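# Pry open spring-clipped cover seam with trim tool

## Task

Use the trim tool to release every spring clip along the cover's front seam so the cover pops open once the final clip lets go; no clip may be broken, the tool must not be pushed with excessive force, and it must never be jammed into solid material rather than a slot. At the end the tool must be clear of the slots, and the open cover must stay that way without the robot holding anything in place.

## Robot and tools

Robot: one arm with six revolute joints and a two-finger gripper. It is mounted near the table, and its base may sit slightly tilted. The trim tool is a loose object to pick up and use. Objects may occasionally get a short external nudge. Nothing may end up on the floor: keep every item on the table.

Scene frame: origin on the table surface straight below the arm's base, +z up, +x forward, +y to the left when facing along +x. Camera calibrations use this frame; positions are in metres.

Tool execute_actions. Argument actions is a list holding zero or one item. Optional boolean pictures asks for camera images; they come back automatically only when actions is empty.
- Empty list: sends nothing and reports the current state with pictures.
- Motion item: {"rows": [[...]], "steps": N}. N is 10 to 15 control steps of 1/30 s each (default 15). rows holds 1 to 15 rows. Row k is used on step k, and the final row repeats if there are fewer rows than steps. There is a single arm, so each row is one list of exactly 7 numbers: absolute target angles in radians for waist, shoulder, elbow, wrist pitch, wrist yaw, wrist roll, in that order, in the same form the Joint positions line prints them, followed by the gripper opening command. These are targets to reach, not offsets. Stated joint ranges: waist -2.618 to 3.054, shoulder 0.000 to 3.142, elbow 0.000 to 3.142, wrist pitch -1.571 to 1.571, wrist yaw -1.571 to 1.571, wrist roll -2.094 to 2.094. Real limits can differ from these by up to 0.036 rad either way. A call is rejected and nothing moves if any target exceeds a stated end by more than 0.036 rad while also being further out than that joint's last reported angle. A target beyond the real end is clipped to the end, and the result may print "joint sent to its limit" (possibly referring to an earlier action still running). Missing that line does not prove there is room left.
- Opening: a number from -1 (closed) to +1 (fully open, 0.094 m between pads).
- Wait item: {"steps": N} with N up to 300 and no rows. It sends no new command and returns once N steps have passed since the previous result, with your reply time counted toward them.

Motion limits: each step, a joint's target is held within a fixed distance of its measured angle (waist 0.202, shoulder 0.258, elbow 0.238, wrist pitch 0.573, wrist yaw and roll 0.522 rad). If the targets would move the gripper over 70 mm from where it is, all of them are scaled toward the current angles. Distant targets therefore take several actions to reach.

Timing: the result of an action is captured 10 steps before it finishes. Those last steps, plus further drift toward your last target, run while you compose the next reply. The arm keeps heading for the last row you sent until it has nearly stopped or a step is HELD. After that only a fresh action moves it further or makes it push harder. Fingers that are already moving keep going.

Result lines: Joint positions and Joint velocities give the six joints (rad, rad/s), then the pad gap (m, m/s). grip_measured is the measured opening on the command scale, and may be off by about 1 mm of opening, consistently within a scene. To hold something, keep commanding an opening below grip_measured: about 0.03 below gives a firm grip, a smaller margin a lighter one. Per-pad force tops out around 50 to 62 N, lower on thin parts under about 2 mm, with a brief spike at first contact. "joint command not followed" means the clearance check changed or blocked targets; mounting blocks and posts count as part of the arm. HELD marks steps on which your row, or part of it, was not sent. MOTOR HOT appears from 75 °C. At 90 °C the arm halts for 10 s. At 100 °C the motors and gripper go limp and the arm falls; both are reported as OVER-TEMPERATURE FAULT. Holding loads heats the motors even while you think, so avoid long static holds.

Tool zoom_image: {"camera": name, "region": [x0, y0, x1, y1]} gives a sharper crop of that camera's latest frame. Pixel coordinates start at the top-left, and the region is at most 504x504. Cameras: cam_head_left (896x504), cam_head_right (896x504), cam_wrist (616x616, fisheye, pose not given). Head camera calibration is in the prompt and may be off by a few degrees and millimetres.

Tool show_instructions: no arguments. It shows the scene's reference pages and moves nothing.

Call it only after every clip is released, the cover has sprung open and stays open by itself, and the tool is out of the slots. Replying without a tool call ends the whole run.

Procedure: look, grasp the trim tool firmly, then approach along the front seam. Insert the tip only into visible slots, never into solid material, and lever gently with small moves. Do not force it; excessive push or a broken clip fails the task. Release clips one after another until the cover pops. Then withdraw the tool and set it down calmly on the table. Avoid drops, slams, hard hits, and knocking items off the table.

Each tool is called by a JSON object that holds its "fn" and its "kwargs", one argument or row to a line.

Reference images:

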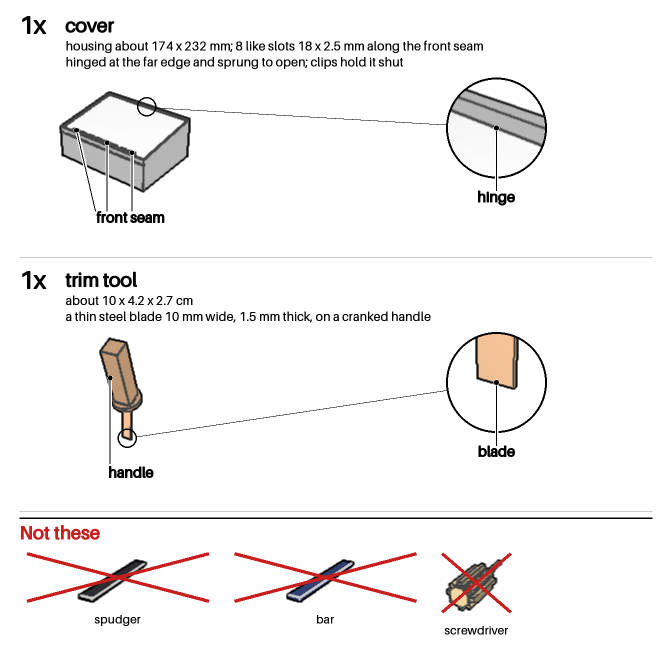

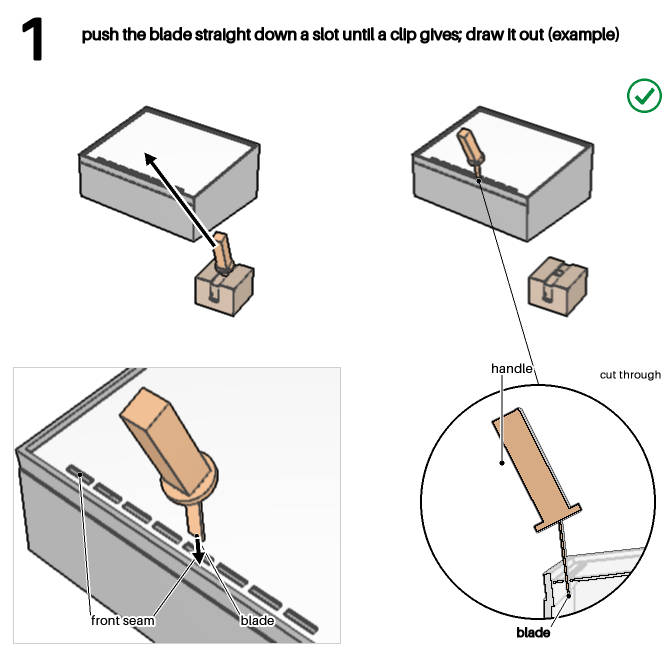

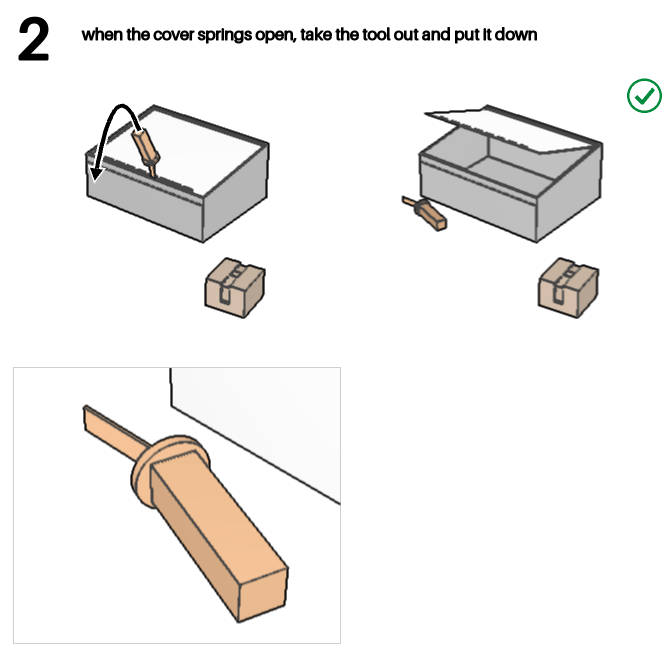

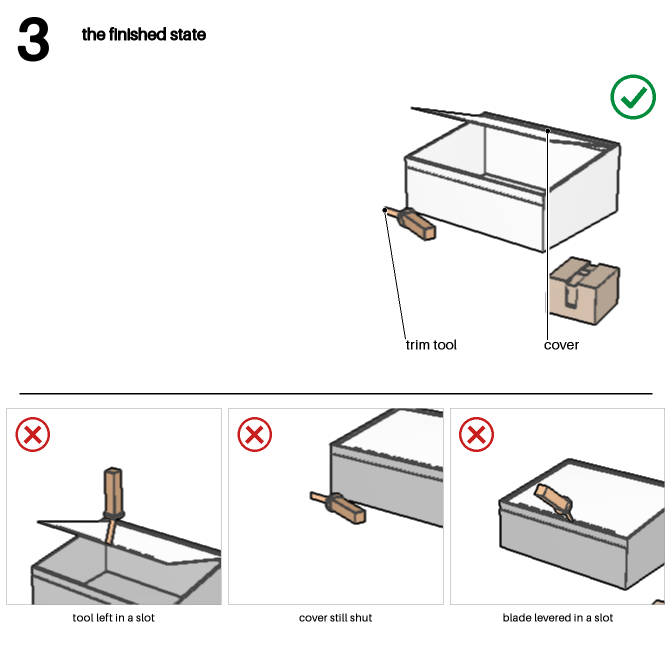

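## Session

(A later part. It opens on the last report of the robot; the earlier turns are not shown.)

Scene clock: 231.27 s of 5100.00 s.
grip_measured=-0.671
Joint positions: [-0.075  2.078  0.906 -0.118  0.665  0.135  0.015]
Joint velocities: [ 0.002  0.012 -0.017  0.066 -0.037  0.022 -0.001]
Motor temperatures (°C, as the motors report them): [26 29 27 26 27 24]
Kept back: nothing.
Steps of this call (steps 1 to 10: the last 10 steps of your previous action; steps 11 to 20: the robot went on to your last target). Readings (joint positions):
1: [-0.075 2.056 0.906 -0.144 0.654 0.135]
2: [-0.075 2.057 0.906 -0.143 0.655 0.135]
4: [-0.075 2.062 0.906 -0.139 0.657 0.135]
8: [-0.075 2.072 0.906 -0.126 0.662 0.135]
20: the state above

{"fn": "execute_actions", "kwargs": {
  "actions": [
    {"rows":[[-0.075,2.097,0.936,-0.110,0.676,0.140,-0.705],[-0.075,2.099,0.936,-0.109,0.677,0.140,-0.705],[-0.075,2.101,0.936,-0.108,0.678,0.140,-0.705],[-0.075,2.103,0.936,-0.107,0.679,0.140,-0.705],[-0.075,2.105,0.936,-0.106,0.680,0.140,-0.705],[-0.075,2.107,0.936,-0.105,0.681,0.140,-0.705],[-0.075,2.109,0.936,-0.104,0.682,0.140,-0.705],[-0.075,2.110,0.936,-0.103,0.683,0.140,-0.705]],"steps":12}
  ]
}}

{"fn": "execute_actions", "kwargs": {
  "actions": [
    {"steps":20}
  ],
  "pictures": true
}}

{"fn": "zoom_image", "kwargs": {
  "camera": "cam_wrist",
  "region": [266, 222, 366, 272]
}}

Scene clock: 232.00 s of 5100.00 s.
grip_measured=-0.671
Joint positions: [-0.075  2.078  0.906 -0.118  0.665  0.135  0.015]
Joint velocities: [-0.012 -0.007  0.027  0.037 -0.037 -0.066 -0.   ]
Motor temperatures (°C, as the motors report them): [26 29 27 26 27 24]
Steps of this call (steps 1 to 15: the robot went on to your last target; steps 16 to 20: nothing new was sent; steps 21 to 22: the first 2 steps of this action). Readings (joint positions):
21: [-0.075 2.078 0.906 -0.118 0.665 0.135]
22: the state above

Scene clock: 232.67 s of 5100.00 s.
grip_measured=-0.671
Joint positions: [-0.075  2.09   0.906 -0.103  0.672  0.135  0.015]
Joint velocities: [ 0.002 -0.002  0.012 -0.037  0.037 -0.007  0.001]
Motor temperatures (°C, as the motors report them): [26 29 27 26 27 24]
Kept back: nothing.
Steps of this call (steps 1 to 10: the last 10 steps of your previous action; steps 11 to 20: the robot went on to your last target). Readings (joint positions):
1: [-0.075 2.078 0.906 -0.118 0.666 0.135]
2: [-0.075 2.078 0.906 -0.118 0.666 0.135]
4: [-0.075 2.081 0.906 -0.115 0.668 0.135]
8: [-0.075 2.089 0.906 -0.105 0.672 0.135]
20: the state above

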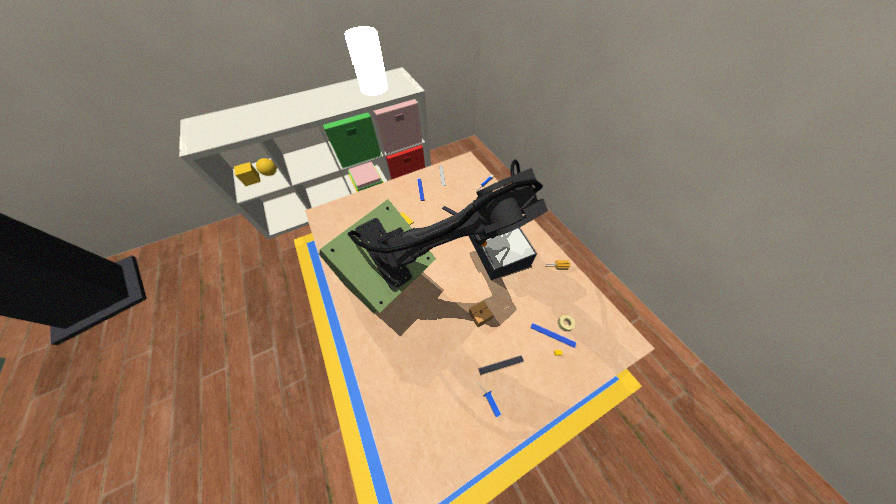

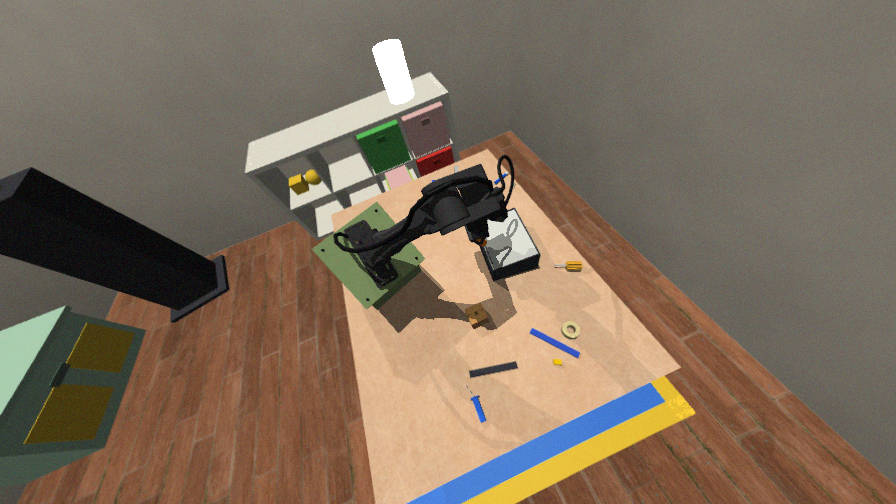

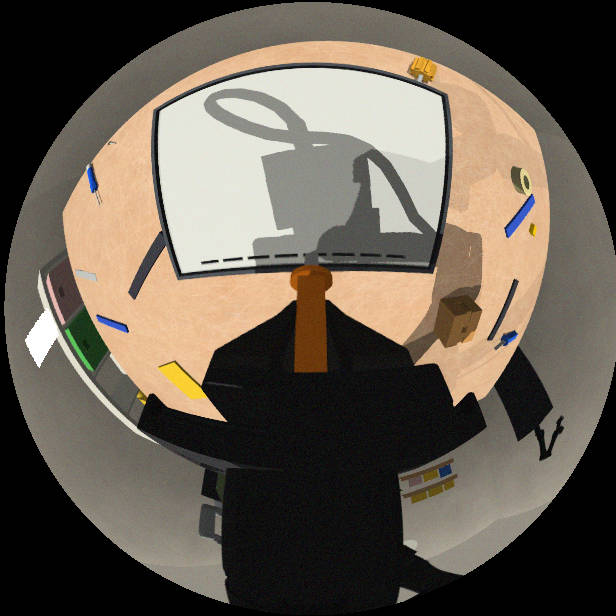

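Region (266, 222, 366, 272) of cam_wrist's 616x616 image, scaled by 5.040, with more detail than that image has.

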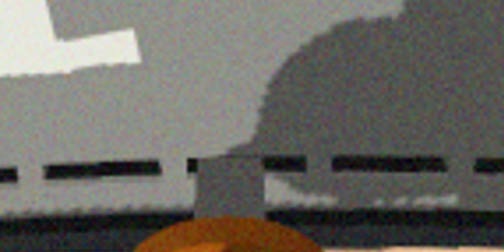

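{"fn": "execute_actions", "kwargs": {
  "actions": [
    {"rows":[[-0.075,2.110,0.936,-0.095,0.678,0.140,-0.705],[-0.075,2.112,0.936,-0.094,0.678,0.140,-0.705],[-0.075,2.114,0.936,-0.093,0.678,0.140,-0.705],[-0.075,2.116,0.936,-0.092,0.678,0.140,-0.705],[-0.075,2.118,0.936,-0.091,0.678,0.140,-0.705],[-0.075,2.120,0.936,-0.090,0.678,0.140,-0.705]],"steps":12}
  ]
}}

{"fn": "execute_actions", "kwargs": {
  "actions": [
    {"steps":18}
  ]
}}

Scene clock: 233.20 s of 5100.00 s.
grip_measured=-0.671
Joint positions: [-0.075  2.09   0.906 -0.102  0.672  0.135  0.015]
Joint velocities: [-0.002 -0.017 -0.007 -0.022  0.051 -0.022  0.001]
Motor temperatures (°C, as the motors report them): [26 29 27 26 27 24]
Steps of this call (steps 1 to 14: the robot went on to your last target; steps 15 to 16: the first 2 steps of this action). Readings (joint positions):
15: [-0.075 2.090 0.906 -0.102 0.672 0.135]
16: the state above

Scene clock: 233.80 s of 5100.00 s.
grip_measured=-0.671
Joint positions: [-0.075  2.096  0.906 -0.095  0.674  0.135  0.015]
Joint velocities: [-0.002 -0.017 -0.002 -0.007  0.007  0.125 -0.001]
Motor temperatures (°C, as the motors report them): [26 29 27 26 27 24]
Kept back: nothing.
Steps of this call (steps 1 to 10: the last 10 steps of your previous action; steps 11 to 15: the robot went on to your last target; steps 16 to 18: nothing new was sent). Readings (joint positions):
1: [-0.075 2.090 0.906 -0.102 0.672 0.135]
2: [-0.075 2.090 0.906 -0.102 0.672 0.135]
4: [-0.075 2.093 0.906 -0.099 0.672 0.135]
8: [-0.075 2.096 0.906 -0.095 0.674 0.135]
18: the state above
The arm was judged still, so your last target was given up. Only a new action makes it travel on or press farther. Fingers that are still opening or closing keep moving.

{"fn": "execute_actions", "kwargs": {
  "actions": [
    {"rows":[[-0.075,2.088,0.936,-0.103,0.670,0.135,-0.705],[-0.075,2.080,0.936,-0.112,0.664,0.135,-0.705],[-0.075,2.076,0.936,-0.117,0.660,0.135,-0.705],[-0.075,2.072,0.936,-0.121,0.657,0.135,-0.705],[-0.075,2.068,0.936,-0.125,0.655,0.135,-0.705],[-0.075,2.064,0.936,-0.129,0.653,0.135,-0.705],[-0.075,2.060,0.936,-0.133,0.650,0.135,-0.705],[-0.075,2.056,0.936,-0.137,0.648,0.135,-0.705],[-0.075,2.052,0.936,-0.141,0.645,0.135,-0.705],[-0.075,2.048,0.936,-0.145,0.643,0.135,-0.705],[-0.075,2.044,0.936,-0.149,0.640,0.135,-0.705],[-0.075,2.040,0.936,-0.153,0.638,0.135,-0.705],[-0.075,2.036,0.936,-0.157,0.635,0.135,-0.705],[-0.075,2.032,0.936,-0.161,0.633,0.135,-0.705],[-0.075,2.028,0.936,-0.165,0.630,0.135,-0.705]],"steps":15}
  ]
}}

{"fn": "execute_actions", "kwargs": {
  "actions": [
    {"rows":[[-0.075,2.023,0.936,-0.170,0.627,0.135,-0.705],[-0.075,2.018,0.936,-0.176,0.624,0.135,-0.705],[-0.075,2.013,0.936,-0.182,0.621,0.135,-0.705],[-0.075,2.008,0.936,-0.188,0.618,0.135,-0.705],[-0.075,2.004,0.936,-0.193,0.616,0.135,-0.705],[-0.075,2.000,0.936,-0.198,0.614,0.135,-0.705]],"steps":11}
  ]
}}

{"fn": "execute_actions", "kwargs": {
  "actions": [
    {"rows":[[-0.066,2.000,0.940,-0.202,0.618,0.140,-0.705],[-0.058,2.010,0.943,-0.204,0.622,0.146,-0.705],[-0.052,2.020,0.946,-0.206,0.626,0.152,-0.705],[-0.047,2.028,0.949,-0.208,0.628,0.158,-0.705],[-0.042,2.035,0.952,-0.210,0.630,0.164,-0.705],[-0.037,2.042,0.955,-0.212,0.631,0.170,-0.705],[-0.033,2.049,0.958,-0.214,0.632,0.176,-0.705],[-0.029,2.055,0.961,-0.216,0.633,0.182,-0.705],[-0.025,2.061,0.964,-0.218,0.634,0.188,-0.705],[-0.021,2.067,0.966,-0.220,0.635,0.193,-0.705],[-0.018,2.072,0.968,-0.222,0.636,0.197,-0.705],[-0.015,2.076,0.970,-0.224,0.637,0.200,-0.705],[-0.013,2.079,0.971,-0.226,0.638,0.202,-0.705],[-0.011,2.081,0.972,-0.227,0.639,0.204,-0.705],[-0.010,2.082,0.972,-0.228,0.639,0.204,-0.705]],"steps":15}
  ]
}}

{"fn": "execute_actions", "kwargs": {
  "actions": [
    {"steps":24}
  ],
  "pictures": true
}}

{"fn": "zoom_image", "kwargs": {
  "camera": "cam_wrist",
  "region": [286, 232, 346, 262]
}}

Scene clock: 236.67 s of 5100.00 s.
grip_measured=-0.671
Joint positions: [-0.075  2.091  0.906 -0.099  0.67   0.135  0.015]
Joint velocities: [-0.002 -0.076 -0.007 -0.125 -0.11  -0.066  0.001]
Motor temperatures (°C, as the motors report them): [26 29 27 26 27 24]
Steps of this call (steps 1 to 81: nothing new was sent; steps 82 to 86: the first 5 steps of this action). Readings (joint positions):
82: [-0.075 2.096 0.906 -0.095 0.674 0.135]
83: [-0.075 2.095 0.906 -0.095 0.674 0.135]
85: [-0.075 2.093 0.906 -0.097 0.672 0.135]
86: the state above

Scene clock: 237.03 s of 5100.00 s.
grip_measured=-0.671
Joint positions: [-0.075  2.05   0.906 -0.147  0.646  0.135  0.015]
Joint velocities: [-0.007 -0.105 -0.002 -0.11  -0.095  0.066 -0.001]
Motor temperatures (°C, as the motors report them): [26 29 27 26 27 24]
Steps of this call (steps 1 to 10: the last 10 steps of your previous action; step 11: the first step of this action). Readings (joint positions):
11: the state above

Scene clock: 237.53 s of 5100.00 s.
grip_measured=-0.671
Joint positions: [-0.073  2.015  0.909 -0.187  0.627  0.142  0.015]
Joint velocities: [ 0.071  0.032  0.11  -0.198  0.022  0.022 -0.   ]
Motor temperatures (°C, as the motors report them): [26 29 27 26 27 24]
Steps of this call (steps 1 to 10: the last 10 steps of your previous action; steps 11 to 15: the first 5 steps of this action). Readings (joint positions):
11: [-0.075 2.014 0.906 -0.176 0.627 0.135]
12: [-0.075 2.014 0.906 -0.179 0.627 0.135]
14: [-0.075 2.014 0.906 -0.183 0.627 0.139]
15: the state above

Scene clock: 238.33 s of 5100.00 s.
grip_measured=-0.671
Joint positions: [-0.029  2.068  0.943 -0.211  0.628  0.194  0.015]
Joint velocities: [-0.007 -0.007  0.007 -0.022 -0.066 -0.037 -0.001]
Motor temperatures (°C, as the motors report them): [26 29 27 26 27 24]
Kept back: nothing.
Steps of this call (steps 1 to 10: the last 10 steps of your previous action; steps 11 to 24: the robot went on to your last target). Readings (joint positions):
1: [-0.069 2.017 0.913 -0.191 0.627 0.145]
2: [-0.065 2.021 0.919 -0.193 0.627 0.149]
4: [-0.054 2.032 0.931 -0.194 0.627 0.159]
8: [-0.036 2.055 0.942 -0.197 0.627 0.177]
24: the state above

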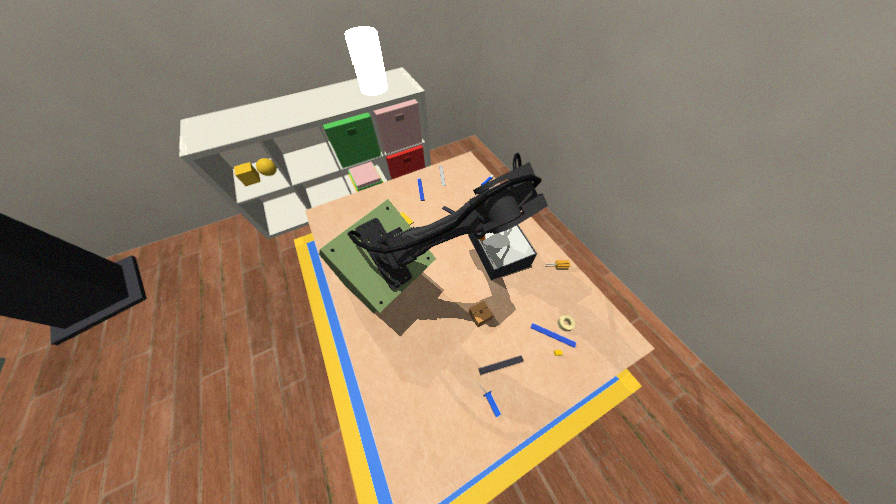

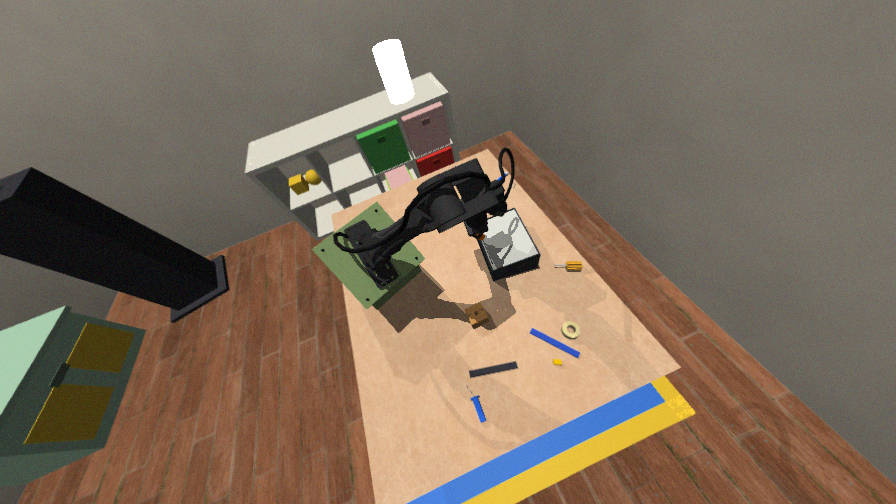

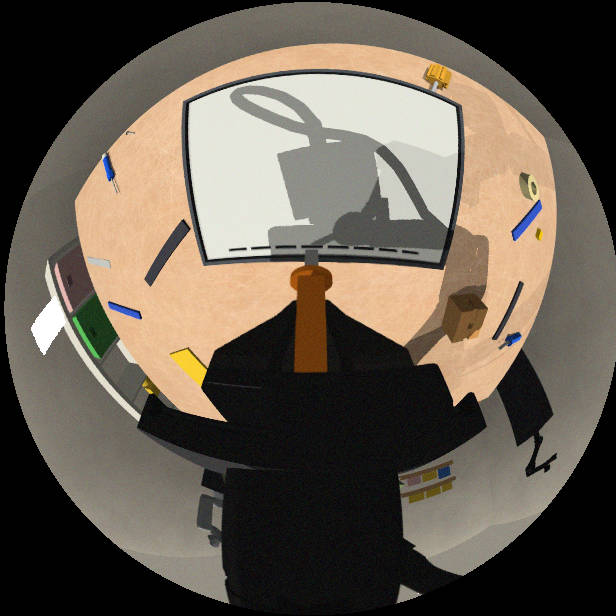

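Region (286, 232, 346, 262) of cam_wrist's 616x616 image, scaled by 8.400, with more detail than that image has.

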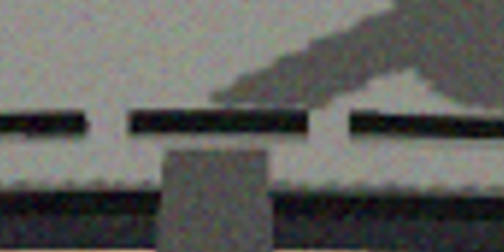

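{"fn": "execute_actions", "kwargs": {
  "actions": [
    {"rows":[[-0.029,2.086,0.972,-0.200,0.639,0.199,-0.705],[-0.029,2.089,0.972,-0.197,0.641,0.199,-0.705],[-0.029,2.091,0.972,-0.194,0.643,0.199,-0.705],[-0.029,2.093,0.972,-0.191,0.644,0.199,-0.705],[-0.029,2.094,0.972,-0.188,0.645,0.199,-0.705],[-0.029,2.095,0.972,-0.185,0.646,0.199,-0.705],[-0.029,2.096,0.972,-0.182,0.647,0.199,-0.705],[-0.029,2.097,0.972,-0.180,0.648,0.199,-0.705],[-0.029,2.098,0.972,-0.178,0.649,0.199,-0.705]],"steps":12}
  ]
}}

{"fn": "execute_actions", "kwargs": {
  "actions": [
    {"steps":20}
  ],
  "pictures": true
}}

{"fn": "zoom_image", "kwargs": {
  "camera": "cam_wrist",
  "region": [286, 232, 346, 262]
}}

Scene clock: 239.00 s of 5100.00 s.
grip_measured=-0.671
Joint positions: [-0.029  2.068  0.943 -0.212  0.628  0.195  0.015]
Joint velocities: [-0.002 -0.002 -0.002  0.066  0.022 -0.066 -0.   ]
Motor temperatures (°C, as the motors report them): [26 29 27 26 27 24]
Steps of this call (steps 1 to 15: the robot went on to your last target; steps 16 to 18: nothing new was sent; steps 19 to 20: the first 2 steps of this action). Readings (joint positions):
19: [-0.029 2.068 0.943 -0.212 0.628 0.195]
20: the state above

Scene clock: 239.67 s of 5100.00 s.
grip_measured=-0.671
Joint positions: [-0.029  2.083  0.943 -0.192  0.638  0.195  0.015]
Joint velocities: [-0.017 -0.007 -0.012  0.081  0.066 -0.007  0.   ]
Motor temperatures (°C, as the motors report them): [26 29 27 26 27 24]
Kept back: nothing.
Steps of this call (steps 1 to 10: the last 10 steps of your previous action; steps 11 to 20: the robot went on to your last target). Readings (joint positions):
1: [-0.029 2.068 0.943 -0.211 0.629 0.195]
2: [-0.029 2.069 0.943 -0.210 0.630 0.195]
4: [-0.029 2.073 0.943 -0.205 0.632 0.195]
8: [-0.029 2.081 0.943 -0.199 0.635 0.195]
20: the state above

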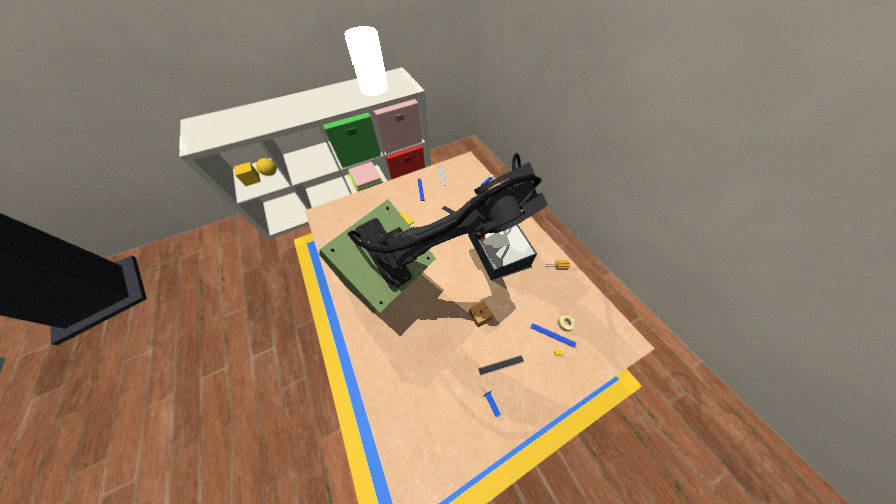

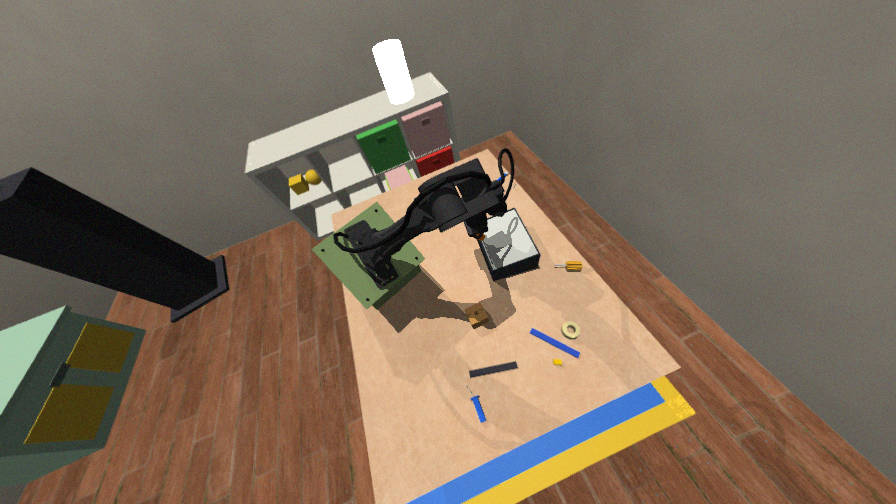

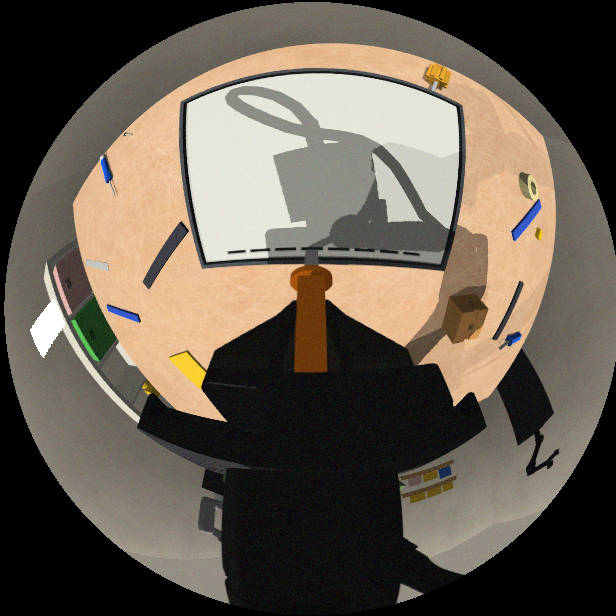

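Region (286, 232, 346, 262) of cam_wrist's 616x616 image, scaled by 8.400, with more detail than that image has.

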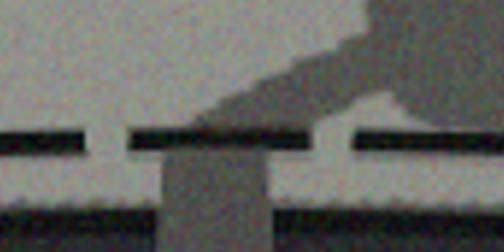

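{"fn": "execute_actions", "kwargs": {
  "actions": [
    {"rows":[[-0.029,2.101,0.972,-0.179,0.649,0.199,-0.705],[-0.029,2.103,0.972,-0.179,0.650,0.199,-0.705],[-0.029,2.105,0.972,-0.177,0.651,0.199,-0.705],[-0.029,2.107,0.972,-0.175,0.652,0.199,-0.705],[-0.029,2.108,0.972,-0.173,0.653,0.199,-0.705],[-0.029,2.109,0.972,-0.171,0.654,0.199,-0.705],[-0.029,2.110,0.972,-0.169,0.655,0.199,-0.705],[-0.029,2.111,0.972,-0.167,0.656,0.199,-0.705]],"steps":12}
  ]
}}

{"fn": "execute_actions", "kwargs": {
  "actions": [
    {"steps":20}
  ],
  "pictures": true
}}

{"fn": "zoom_image", "kwargs": {
  "camera": "cam_wrist",
  "region": [286, 232, 346, 262]
}}

Scene clock: 240.17 s of 5100.00 s.
grip_measured=-0.671
Joint positions: [-0.029  2.083  0.943 -0.192  0.638  0.195  0.015]
Joint velocities: [-0.007 -0.007  0.002 -0.051  0.022 -0.022  0.   ]
Motor temperatures (°C, as the motors report them): [26 29 27 26 27 24]
Steps of this call (steps 1 to 13: the robot went on to your last target; steps 14 to 15: the first 2 steps of this action). Readings (joint positions):
14: [-0.029 2.083 0.943 -0.192 0.638 0.195]
15: the state above

Scene clock: 240.83 s of 5100.00 s.
grip_measured=-0.671
Joint positions: [-0.029  2.096  0.943 -0.181  0.645  0.195  0.015]
Joint velocities: [-0.002 -0.007 -0.002 -0.007 -0.007  0.051 -0.   ]
Motor temperatures (°C, as the motors report them): [26 29 27 26 27 24]
Kept back: nothing.
Steps of this call (steps 1 to 10: the last 10 steps of your previous action; steps 11 to 20: the robot went on to your last target). Readings (joint positions):
1: [-0.029 2.083 0.943 -0.192 0.638 0.195]
2: [-0.029 2.083 0.943 -0.191 0.639 0.195]
4: [-0.029 2.085 0.943 -0.188 0.640 0.195]
8: [-0.029 2.094 0.943 -0.184 0.643 0.195]
20: the state above

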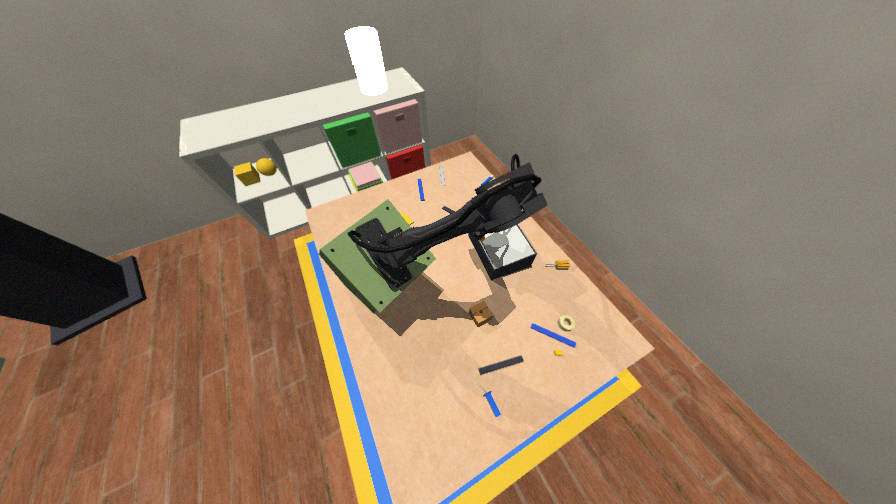

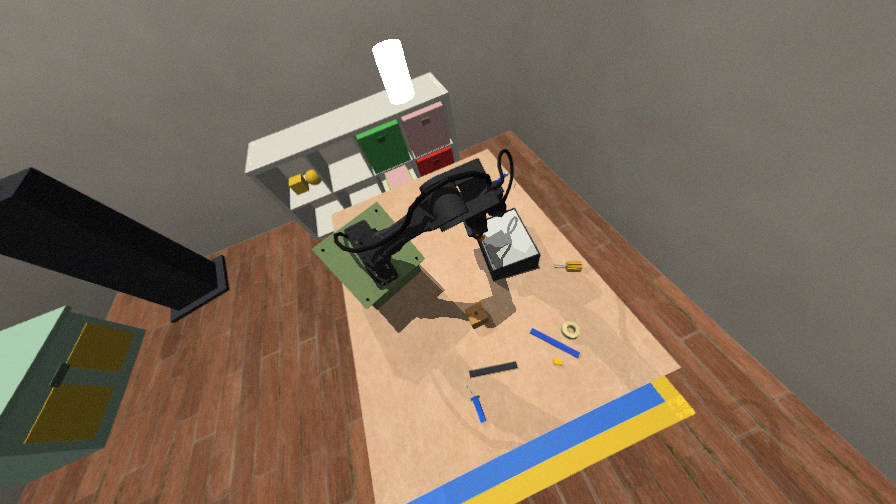

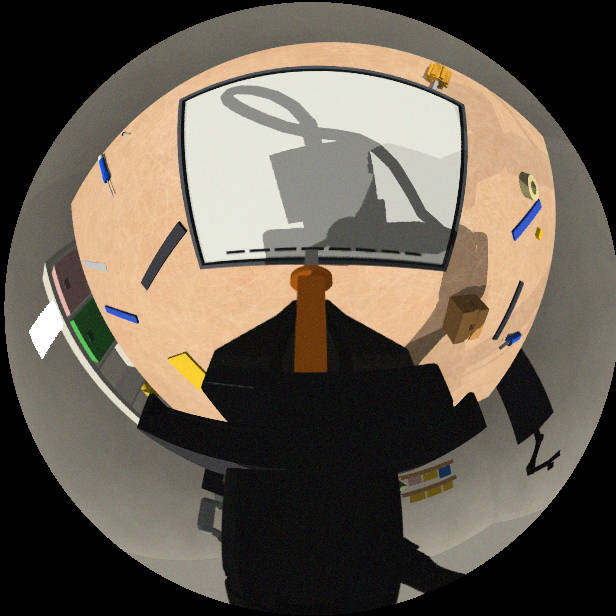

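Region (286, 232, 346, 262) of cam_wrist's 616x616 image, scaled by 8.400, with more detail than that image has.

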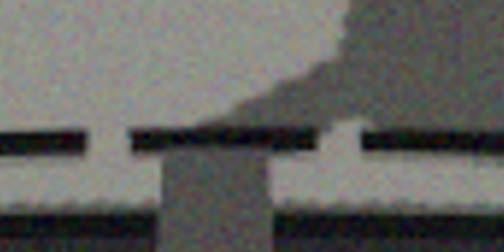

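{"fn": "execute_actions", "kwargs": {
  "actions": [
    {"rows":[[-0.029,2.108,0.972,-0.165,0.655,0.199,-0.705],[-0.029,2.110,0.972,-0.163,0.655,0.199,-0.705],[-0.029,2.114,0.972,-0.162,0.656,0.199,-0.705],[-0.029,2.117,0.972,-0.161,0.657,0.199,-0.705],[-0.029,2.119,0.972,-0.159,0.658,0.199,-0.705],[-0.029,2.121,0.972,-0.157,0.659,0.199,-0.705],[-0.029,2.123,0.972,-0.155,0.661,0.199,-0.705],[-0.029,2.125,0.972,-0.153,0.662,0.199,-0.705],[-0.029,2.127,0.972,-0.151,0.663,0.199,-0.705],[-0.029,2.129,0.972,-0.149,0.664,0.199,-0.705],[-0.029,2.131,0.972,-0.147,0.665,0.199,-0.705],[-0.029,2.132,0.972,-0.145,0.666,0.199,-0.705],[-0.029,2.132,0.972,-0.143,0.667,0.199,-0.705]],"steps":14}
  ]
}}

{"fn": "execute_actions", "kwargs": {
  "actions": [
    {"steps":20}
  ],
  "pictures": true
}}

{"fn": "zoom_image", "kwargs": {
  "camera": "cam_wrist",
  "region": [286, 232, 346, 262]
}}

Scene clock: 241.70 s of 5100.00 s.
grip_measured=-0.671
Joint positions: [-0.029  2.096  0.943 -0.178  0.645  0.195  0.015]
Joint velocities: [ 0.002 -0.002 -0.002 -0.051  0.051  0.022 -0.001]
Motor temperatures (°C, as the motors report them): [26 29 27 26 27 24]
Steps of this call (steps 1 to 15: the robot went on to your last target; steps 16 to 22: nothing new was sent; steps 23 to 26: the first 4 steps of this action). Readings (joint positions):
23: [-0.029 2.096 0.943 -0.181 0.645 0.195]
24: [-0.029 2.096 0.943 -0.180 0.645 0.195]
26: the state above

Scene clock: 242.37 s of 5100.00 s.
grip_measured=-0.671
Joint positions: [-0.029  2.115  0.943 -0.155  0.655  0.195  0.015]
Joint velocities: [ 0.002 -0.002  0.002 -0.095  0.037  0.007  0.   ]
Motor temperatures (°C, as the motors report them): [26 29 27 26 27 24]
Kept back: nothing.
Steps of this call (steps 1 to 10: the last 10 steps of your previous action; steps 11 to 20: the robot went on to your last target). Readings (joint positions):
1: [-0.029 2.096 0.943 -0.178 0.645 0.195]
2: [-0.029 2.096 0.943 -0.176 0.646 0.195]
4: [-0.029 2.099 0.943 -0.172 0.648 0.195]
8: [-0.029 2.112 0.943 -0.161 0.652 0.195]
20: the state above

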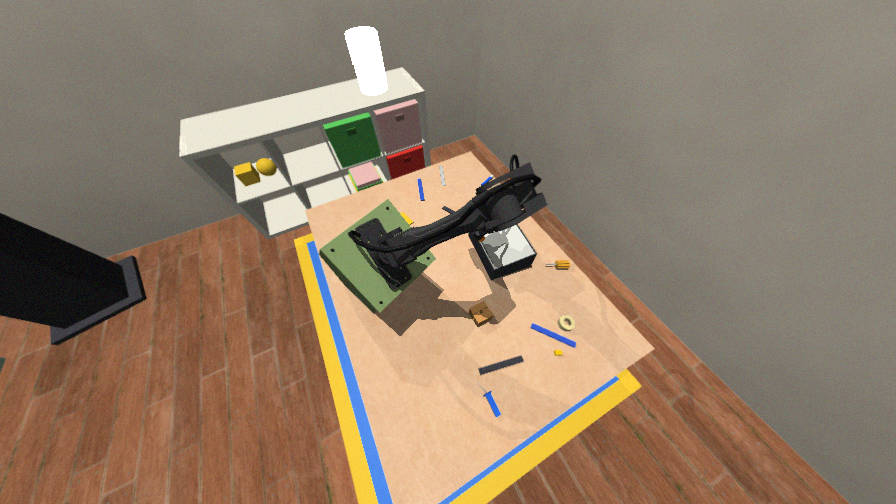

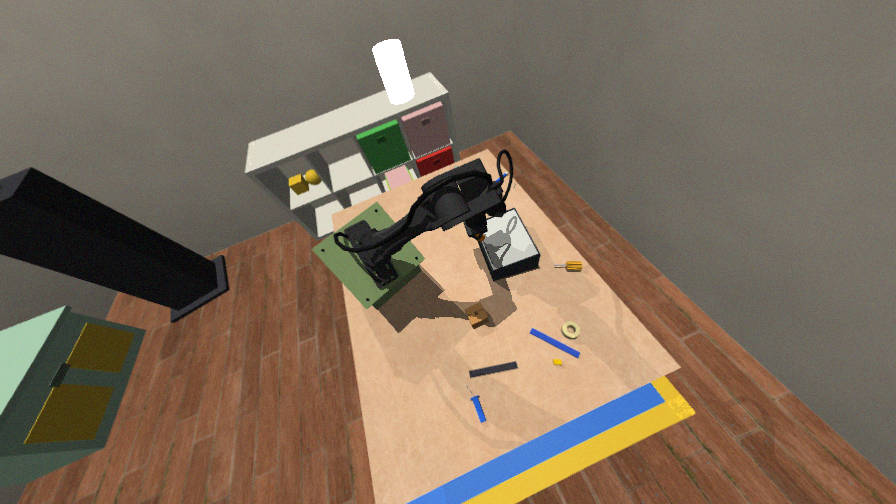

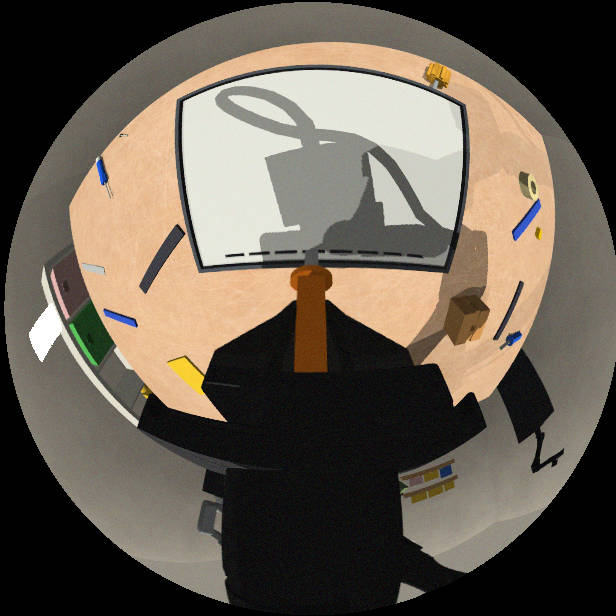

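Region (286, 232, 346, 262) of cam_wrist's 616x616 image, scaled by 8.400, with more detail than that image has.

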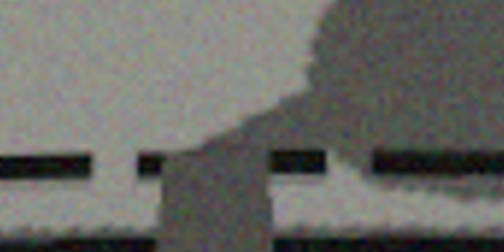

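{"fn": "execute_actions", "kwargs": {
  "actions": [
    {"rows":[[-0.029,2.134,0.972,-0.142,0.668,0.199,-0.705],[-0.029,2.136,0.972,-0.142,0.670,0.199,-0.705],[-0.029,2.138,0.972,-0.140,0.672,0.199,-0.705],[-0.029,2.140,0.972,-0.138,0.674,0.199,-0.705],[-0.029,2.142,0.972,-0.136,0.676,0.199,-0.705],[-0.029,2.144,0.972,-0.134,0.678,0.199,-0.705],[-0.029,2.146,0.972,-0.132,0.680,0.199,-0.705],[-0.029,2.148,0.972,-0.130,0.681,0.199,-0.705],[-0.029,2.150,0.972,-0.128,0.682,0.199,-0.705],[-0.029,2.152,0.972,-0.126,0.683,0.199,-0.705],[-0.029,2.154,0.972,-0.124,0.684,0.199,-0.705],[-0.029,2.155,0.972,-0.122,0.685,0.199,-0.705]],"steps":13}
  ]
}}

{"fn": "execute_actions", "kwargs": {
  "actions": [
    {"steps":20}
  ]
}}

Scene clock: 243.37 s of 5100.00 s.
grip_measured=-0.671
Joint positions: [-0.029  2.115  0.943 -0.155  0.657  0.195  0.015]
Joint velocities: [-0.012  0.002  0.012  0.051  0.051  0.007  0.   ]
Motor temperatures (°C, as the motors report them): [26 29 27 26 27 24]
Steps of this call (steps 1 to 15: the robot went on to your last target; steps 16 to 27: nothing new was sent; steps 28 to 30: the first 3 steps of this action). Readings (joint positions):
28: [-0.029 2.115 0.943 -0.155 0.656 0.195]
29: [-0.029 2.115 0.943 -0.155 0.656 0.195]
30: the state above

Scene clock: 244.03 s of 5100.00 s.
grip_measured=-0.671
Joint positions: [-0.029  2.128  0.943 -0.141  0.668  0.195  0.015]
Joint velocities: [-0.002 -0.007  0.007  0.007 -0.037  0.007 -0.   ]
Motor temperatures (°C, as the motors report them): [26 29 27 26 27 24]
Kept back: nothing.
Steps of this call (steps 1 to 10: the last 10 steps of your previous action; steps 11 to 20: the robot went on to your last target). Readings (joint positions):
1: [-0.029 2.116 0.943 -0.155 0.658 0.195]
2: [-0.029 2.117 0.943 -0.152 0.660 0.195]
4: [-0.029 2.123 0.943 -0.147 0.663 0.195]
8: [-0.029 2.126 0.943 -0.143 0.666 0.195]
20: the state above

{"fn": "execute_actions", "kwargs": {
  "actions": [
    {"rows":[[-0.029,2.154,0.972,-0.120,0.680,0.199,-0.705],[-0.029,2.156,0.972,-0.120,0.680,0.199,-0.705],[-0.029,2.158,0.972,-0.119,0.680,0.199,-0.705],[-0.029,2.160,0.972,-0.118,0.681,0.199,-0.705],[-0.029,2.162,0.972,-0.117,0.681,0.199,-0.705],[-0.029,2.163,0.972,-0.116,0.682,0.199,-0.705],[-0.029,2.164,0.972,-0.116,0.682,0.199,-0.705],[-0.029,2.165,0.972,-0.116,0.682,0.199,-0.705]],"steps":12}
  ]
}}

{"fn": "execute_actions", "kwargs": {
  "actions": [
    {"steps":20}
  ]
}}

Scene clock: 244.57 s of 5100.00 s.
grip_measured=-0.671
Joint positions: [-0.029  2.128  0.943 -0.141  0.668  0.195  0.015]
Joint velocities: [ 0.002  0.017 -0.012  0.037 -0.007  0.051  0.001]
Motor temperatures (°C, as the motors report them): [26 29 27 26 27 24]
Steps of this call (steps 1 to 14: the robot went on to your last target; steps 15 to 16: the first 2 steps of this action). Readings (joint positions):
15: [-0.029 2.128 0.943 -0.141 0.668 0.195]
16: the state above

Scene clock: 245.23 s of 5100.00 s.
grip_measured=-0.671
Joint positions: [-0.029  2.128  0.943 -0.14   0.668  0.195  0.015]
Joint velocities: [ 0.007  0.002 -0.002  0.007 -0.037 -0.051 -0.   ]
Motor temperatures (°C, as the motors report them): [26 29 27 26 27 24]
Kept back: nothing.
Steps of this call (steps 1 to 10: the last 10 steps of your previous action; steps 11 to 15: the robot went on to your last target; steps 16 to 20: nothing new was sent). Readings (joint positions):
1: [-0.029 2.128 0.943 -0.140 0.668 0.195]
2: [-0.029 2.128 0.943 -0.140 0.668 0.195]
4: [-0.029 2.128 0.943 -0.140 0.668 0.195]
8: [-0.029 2.128 0.943 -0.140 0.668 0.195]
20: the state above
The arm was judged still, so your last target was given up. Only a new action makes it travel on or press farther. Fingers that are still opening or closing keep moving.

{"fn": "execute_actions", "kwargs": {
  "actions": [
    {"rows":[[-0.029,2.160,0.965,-0.118,0.680,0.199,-0.705],[-0.029,2.163,0.963,-0.118,0.680,0.199,-0.705],[-0.029,2.165,0.961,-0.118,0.680,0.199,-0.705],[-0.029,2.167,0.960,-0.118,0.680,0.199,-0.705],[-0.029,2.169,0.960,-0.118,0.680,0.199,-0.705],[-0.029,2.171,0.960,-0.118,0.680,0.199,-0.705],[-0.029,2.173,0.960,-0.118,0.680,0.199,-0.705],[-0.029,2.174,0.960,-0.118,0.680,0.199,-0.705],[-0.029,2.175,0.960,-0.118,0.680,0.199,-0.705],[-0.029,2.176,0.960,-0.118,0.680,0.199,-0.705]],"steps":14}
  ]
}}

{"fn": "execute_actions", "kwargs": {
  "actions": [
    {"steps":16}
  ]
}}

Scene clock: 246.40 s of 5100.00 s.
grip_measured=-0.671
Joint positions: [-0.029  2.128  0.943 -0.14   0.668  0.195  0.015]
Joint velocities: [-0.007  0.032 -0.012  0.051  0.066  0.066  0.   ]
Motor temperatures (°C, as the motors report them): [26 29 27 26 27 24]
Steps of this call (steps 1 to 31: nothing new was sent; steps 32 to 35: the first 4 steps of this action). Readings (joint positions):
32: [-0.029 2.128 0.943 -0.140 0.668 0.195]
33: [-0.029 2.128 0.943 -0.140 0.668 0.195]
35: the state above

Scene clock: 246.93 s of 5100.00 s.
grip_measured=-0.671
Joint positions: [-0.026  2.134  0.943 -0.136  0.676  0.195  0.015]
Joint velocities: [ 0.002 -0.007  0.007  0.037  0.081 -0.037  0.   ]
Motor temperatures (°C, as the motors report them): [26 29 27 26 27 24]
Kept back: nothing.
Steps of this call (steps 1 to 10: the last 10 steps of your previous action; steps 11 to 15: the robot went on to your last target; step 16: nothing new was sent). Readings (joint positions):
1: [-0.029 2.130 0.943 -0.139 0.669 0.195]
2: [-0.029 2.131 0.943 -0.138 0.670 0.195]
4: [-0.028 2.132 0.943 -0.138 0.672 0.195]
8: [-0.026 2.133 0.943 -0.137 0.675 0.195]
16: the state above
The arm was judged still, so your last target was given up. Only a new action makes it travel on or press farther. Fingers that are still opening or closing keep moving.

{"fn": "execute_actions", "kwargs": {
  "actions": []
}}

{"fn": "zoom_image", "kwargs": {
  "camera": "cam_wrist",
  "region": [266, 222, 366, 272]
}}

Scene clock: 247.20 s of 5100.00 s.
grip_measured=-0.671
Joint positions: [-0.026  2.134  0.943 -0.136  0.676  0.195  0.015]
Joint velocities: [ 0.002  0.002  0.007 -0.022 -0.007  0.007 -0.001]
Motor temperatures (°C, as the motors report them): [26 29 27 26 27 24]
Kept back: nothing.
Steps of this call (steps 1 to 8: nothing new was sent). Readings (joint positions):
1: [-0.026 2.134 0.943 -0.136 0.676 0.195]
2: [-0.026 2.134 0.943 -0.136 0.676 0.195]
4: [-0.026 2.134 0.943 -0.136 0.676 0.195]
8: the state above

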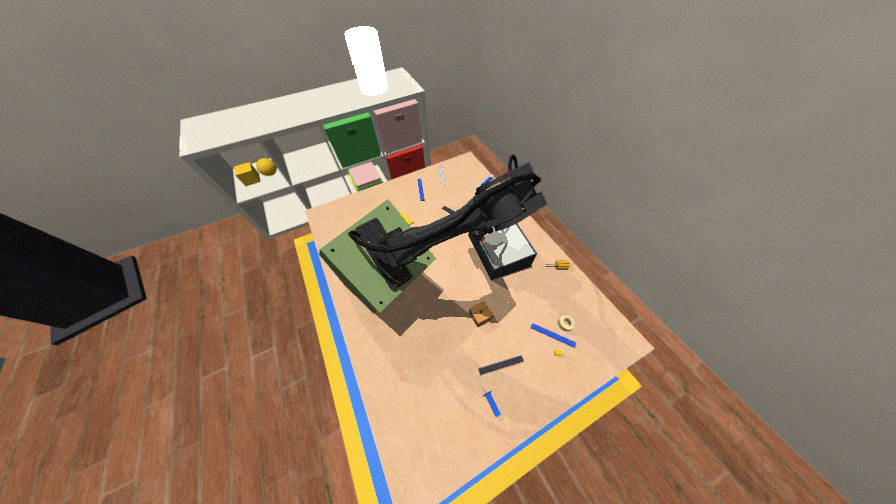

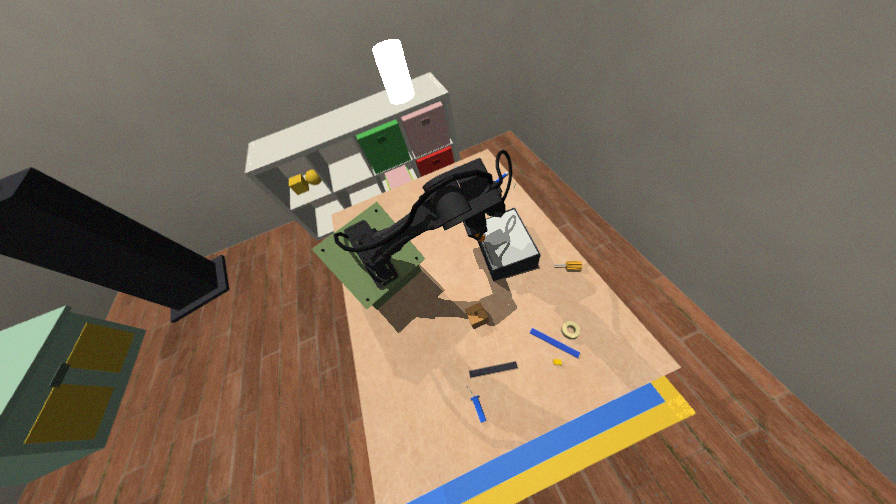

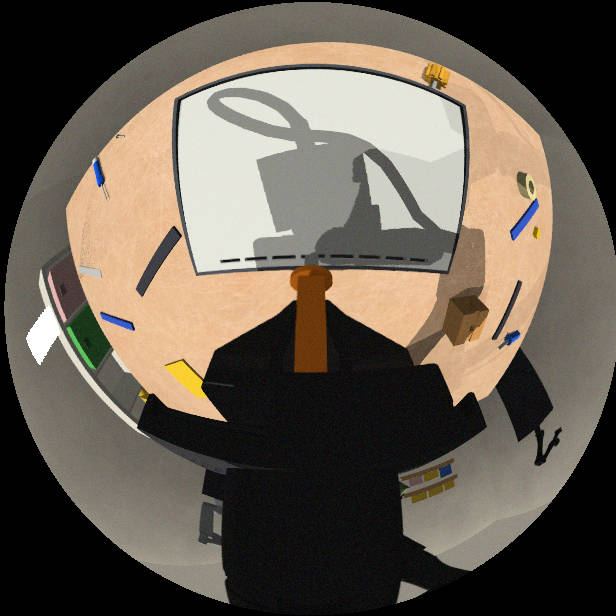

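Region (266, 222, 366, 272) of cam_wrist's 616x616 image, scaled by 5.040, with more detail than that image has.

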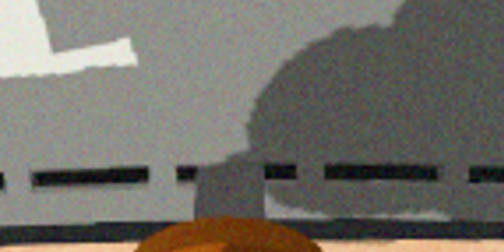

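{"fn": "execute_actions", "kwargs": {
  "actions": [
    {"rows":[[-0.030,2.170,0.960,-0.115,0.684,0.199,-0.705],[-0.032,2.173,0.960,-0.115,0.684,0.199,-0.705],[-0.034,2.175,0.960,-0.114,0.685,0.199,-0.705],[-0.035,2.177,0.960,-0.113,0.685,0.199,-0.705],[-0.036,2.179,0.960,-0.112,0.686,0.199,-0.705],[-0.036,2.180,0.960,-0.112,0.686,0.199,-0.705],[-0.036,2.181,0.960,-0.112,0.686,0.199,-0.705],[-0.036,2.182,0.960,-0.112,0.686,0.199,-0.705]],"steps":14}
  ]
}}

{"fn": "execute_actions", "kwargs": {
  "actions": [
    {"steps":16}
  ]
}}

Scene clock: 247.97 s of 5100.00 s.
grip_measured=-0.671
Joint positions: [-0.026  2.134  0.943 -0.136  0.676  0.195  0.015]
Joint velocities: [ 0.007  0.012 -0.007 -0.081 -0.037 -0.022 -0.   ]
Motor temperatures (°C, as the motors report them): [26 29 27 26 27 24]
Steps of this call (steps 1 to 19: nothing new was sent; steps 20 to 23: the first 4 steps of this action). Readings (joint positions):
20: [-0.026 2.134 0.943 -0.136 0.676 0.195]
21: [-0.026 2.134 0.943 -0.136 0.676 0.195]
23: the state above

Scene clock: 248.50 s of 5100.00 s.
grip_measured=-0.671
Joint positions: [-0.026  2.134  0.943 -0.136  0.676  0.195  0.015]
Joint velocities: [ 0.007 -0.007 -0.007 -0.125 -0.037 -0.081 -0.001]
Motor temperatures (°C, as the motors report them): [26 29 27 26 27 24]
Kept back: nothing.
Steps of this call (steps 1 to 10: the last 10 steps of your previous action; steps 11 to 15: the robot went on to your last target; step 16: nothing new was sent). Readings (joint positions):
1: [-0.026 2.134 0.943 -0.136 0.676 0.195]
2: [-0.026 2.134 0.943 -0.136 0.676 0.195]
4: [-0.026 2.134 0.943 -0.136 0.676 0.195]
8: [-0.026 2.134 0.943 -0.136 0.676 0.195]
16: the state above
The arm was judged still, so your last target was given up. Only a new action makes it travel on or press farther. Fingers that are still opening or closing keep moving.

{"fn": "execute_actions", "kwargs": {
  "actions": [
    {"rows":[[-0.034,2.178,0.960,-0.112,0.687,0.199,-0.705],[-0.034,2.181,0.960,-0.112,0.687,0.199,-0.705],[-0.034,2.183,0.960,-0.111,0.688,0.199,-0.705],[-0.034,2.185,0.960,-0.111,0.688,0.199,-0.705],[-0.034,2.187,0.960,-0.110,0.689,0.199,-0.705],[-0.034,2.188,0.960,-0.110,0.689,0.199,-0.705],[-0.034,2.189,0.960,-0.110,0.690,0.199,-0.705],[-0.034,2.190,0.960,-0.110,0.690,0.199,-0.705]],"steps":14}
  ]
}}

{"fn": "execute_actions", "kwargs": {
  "actions": [
    {"steps":16}
  ]
}}

Scene clock: 250.07 s of 5100.00 s.
grip_measured=-0.671
Joint positions: [-0.026  2.135  0.943 -0.136  0.677  0.195  0.015]
Joint velocities: [ 0.007  0.032  0.007 -0.051  0.095  0.022  0.001]
Motor temperatures (°C, as the motors report them): [26 29 27 27 27 24]
Steps of this call (steps 1 to 43: nothing new was sent; steps 44 to 47: the first 4 steps of this action). Readings (joint positions):
44: [-0.026 2.134 0.943 -0.136 0.676 0.195]
45: [-0.026 2.134 0.943 -0.136 0.676 0.195]
47: the state above

Scene clock: 250.60 s of 5100.00 s.
grip_measured=-0.671
Joint positions: [-0.026  2.153  0.943 -0.113  0.69   0.195  0.015]
Joint velocities: [ 0.002  0.007 -0.002  0.037 -0.022  0.022 -0.   ]
Motor temperatures (°C, as the motors report them): [26 29 27 26 27 24]
Kept back: nothing.
Steps of this call (steps 1 to 10: the last 10 steps of your previous action; steps 11 to 16: the robot went on to your last target). Readings (joint positions):
1: [-0.026 2.137 0.943 -0.133 0.678 0.195]
2: [-0.027 2.142 0.943 -0.126 0.679 0.195]
4: [-0.027 2.153 0.943 -0.113 0.688 0.195]
8: [-0.026 2.153 0.943 -0.113 0.690 0.195]
16: the state above


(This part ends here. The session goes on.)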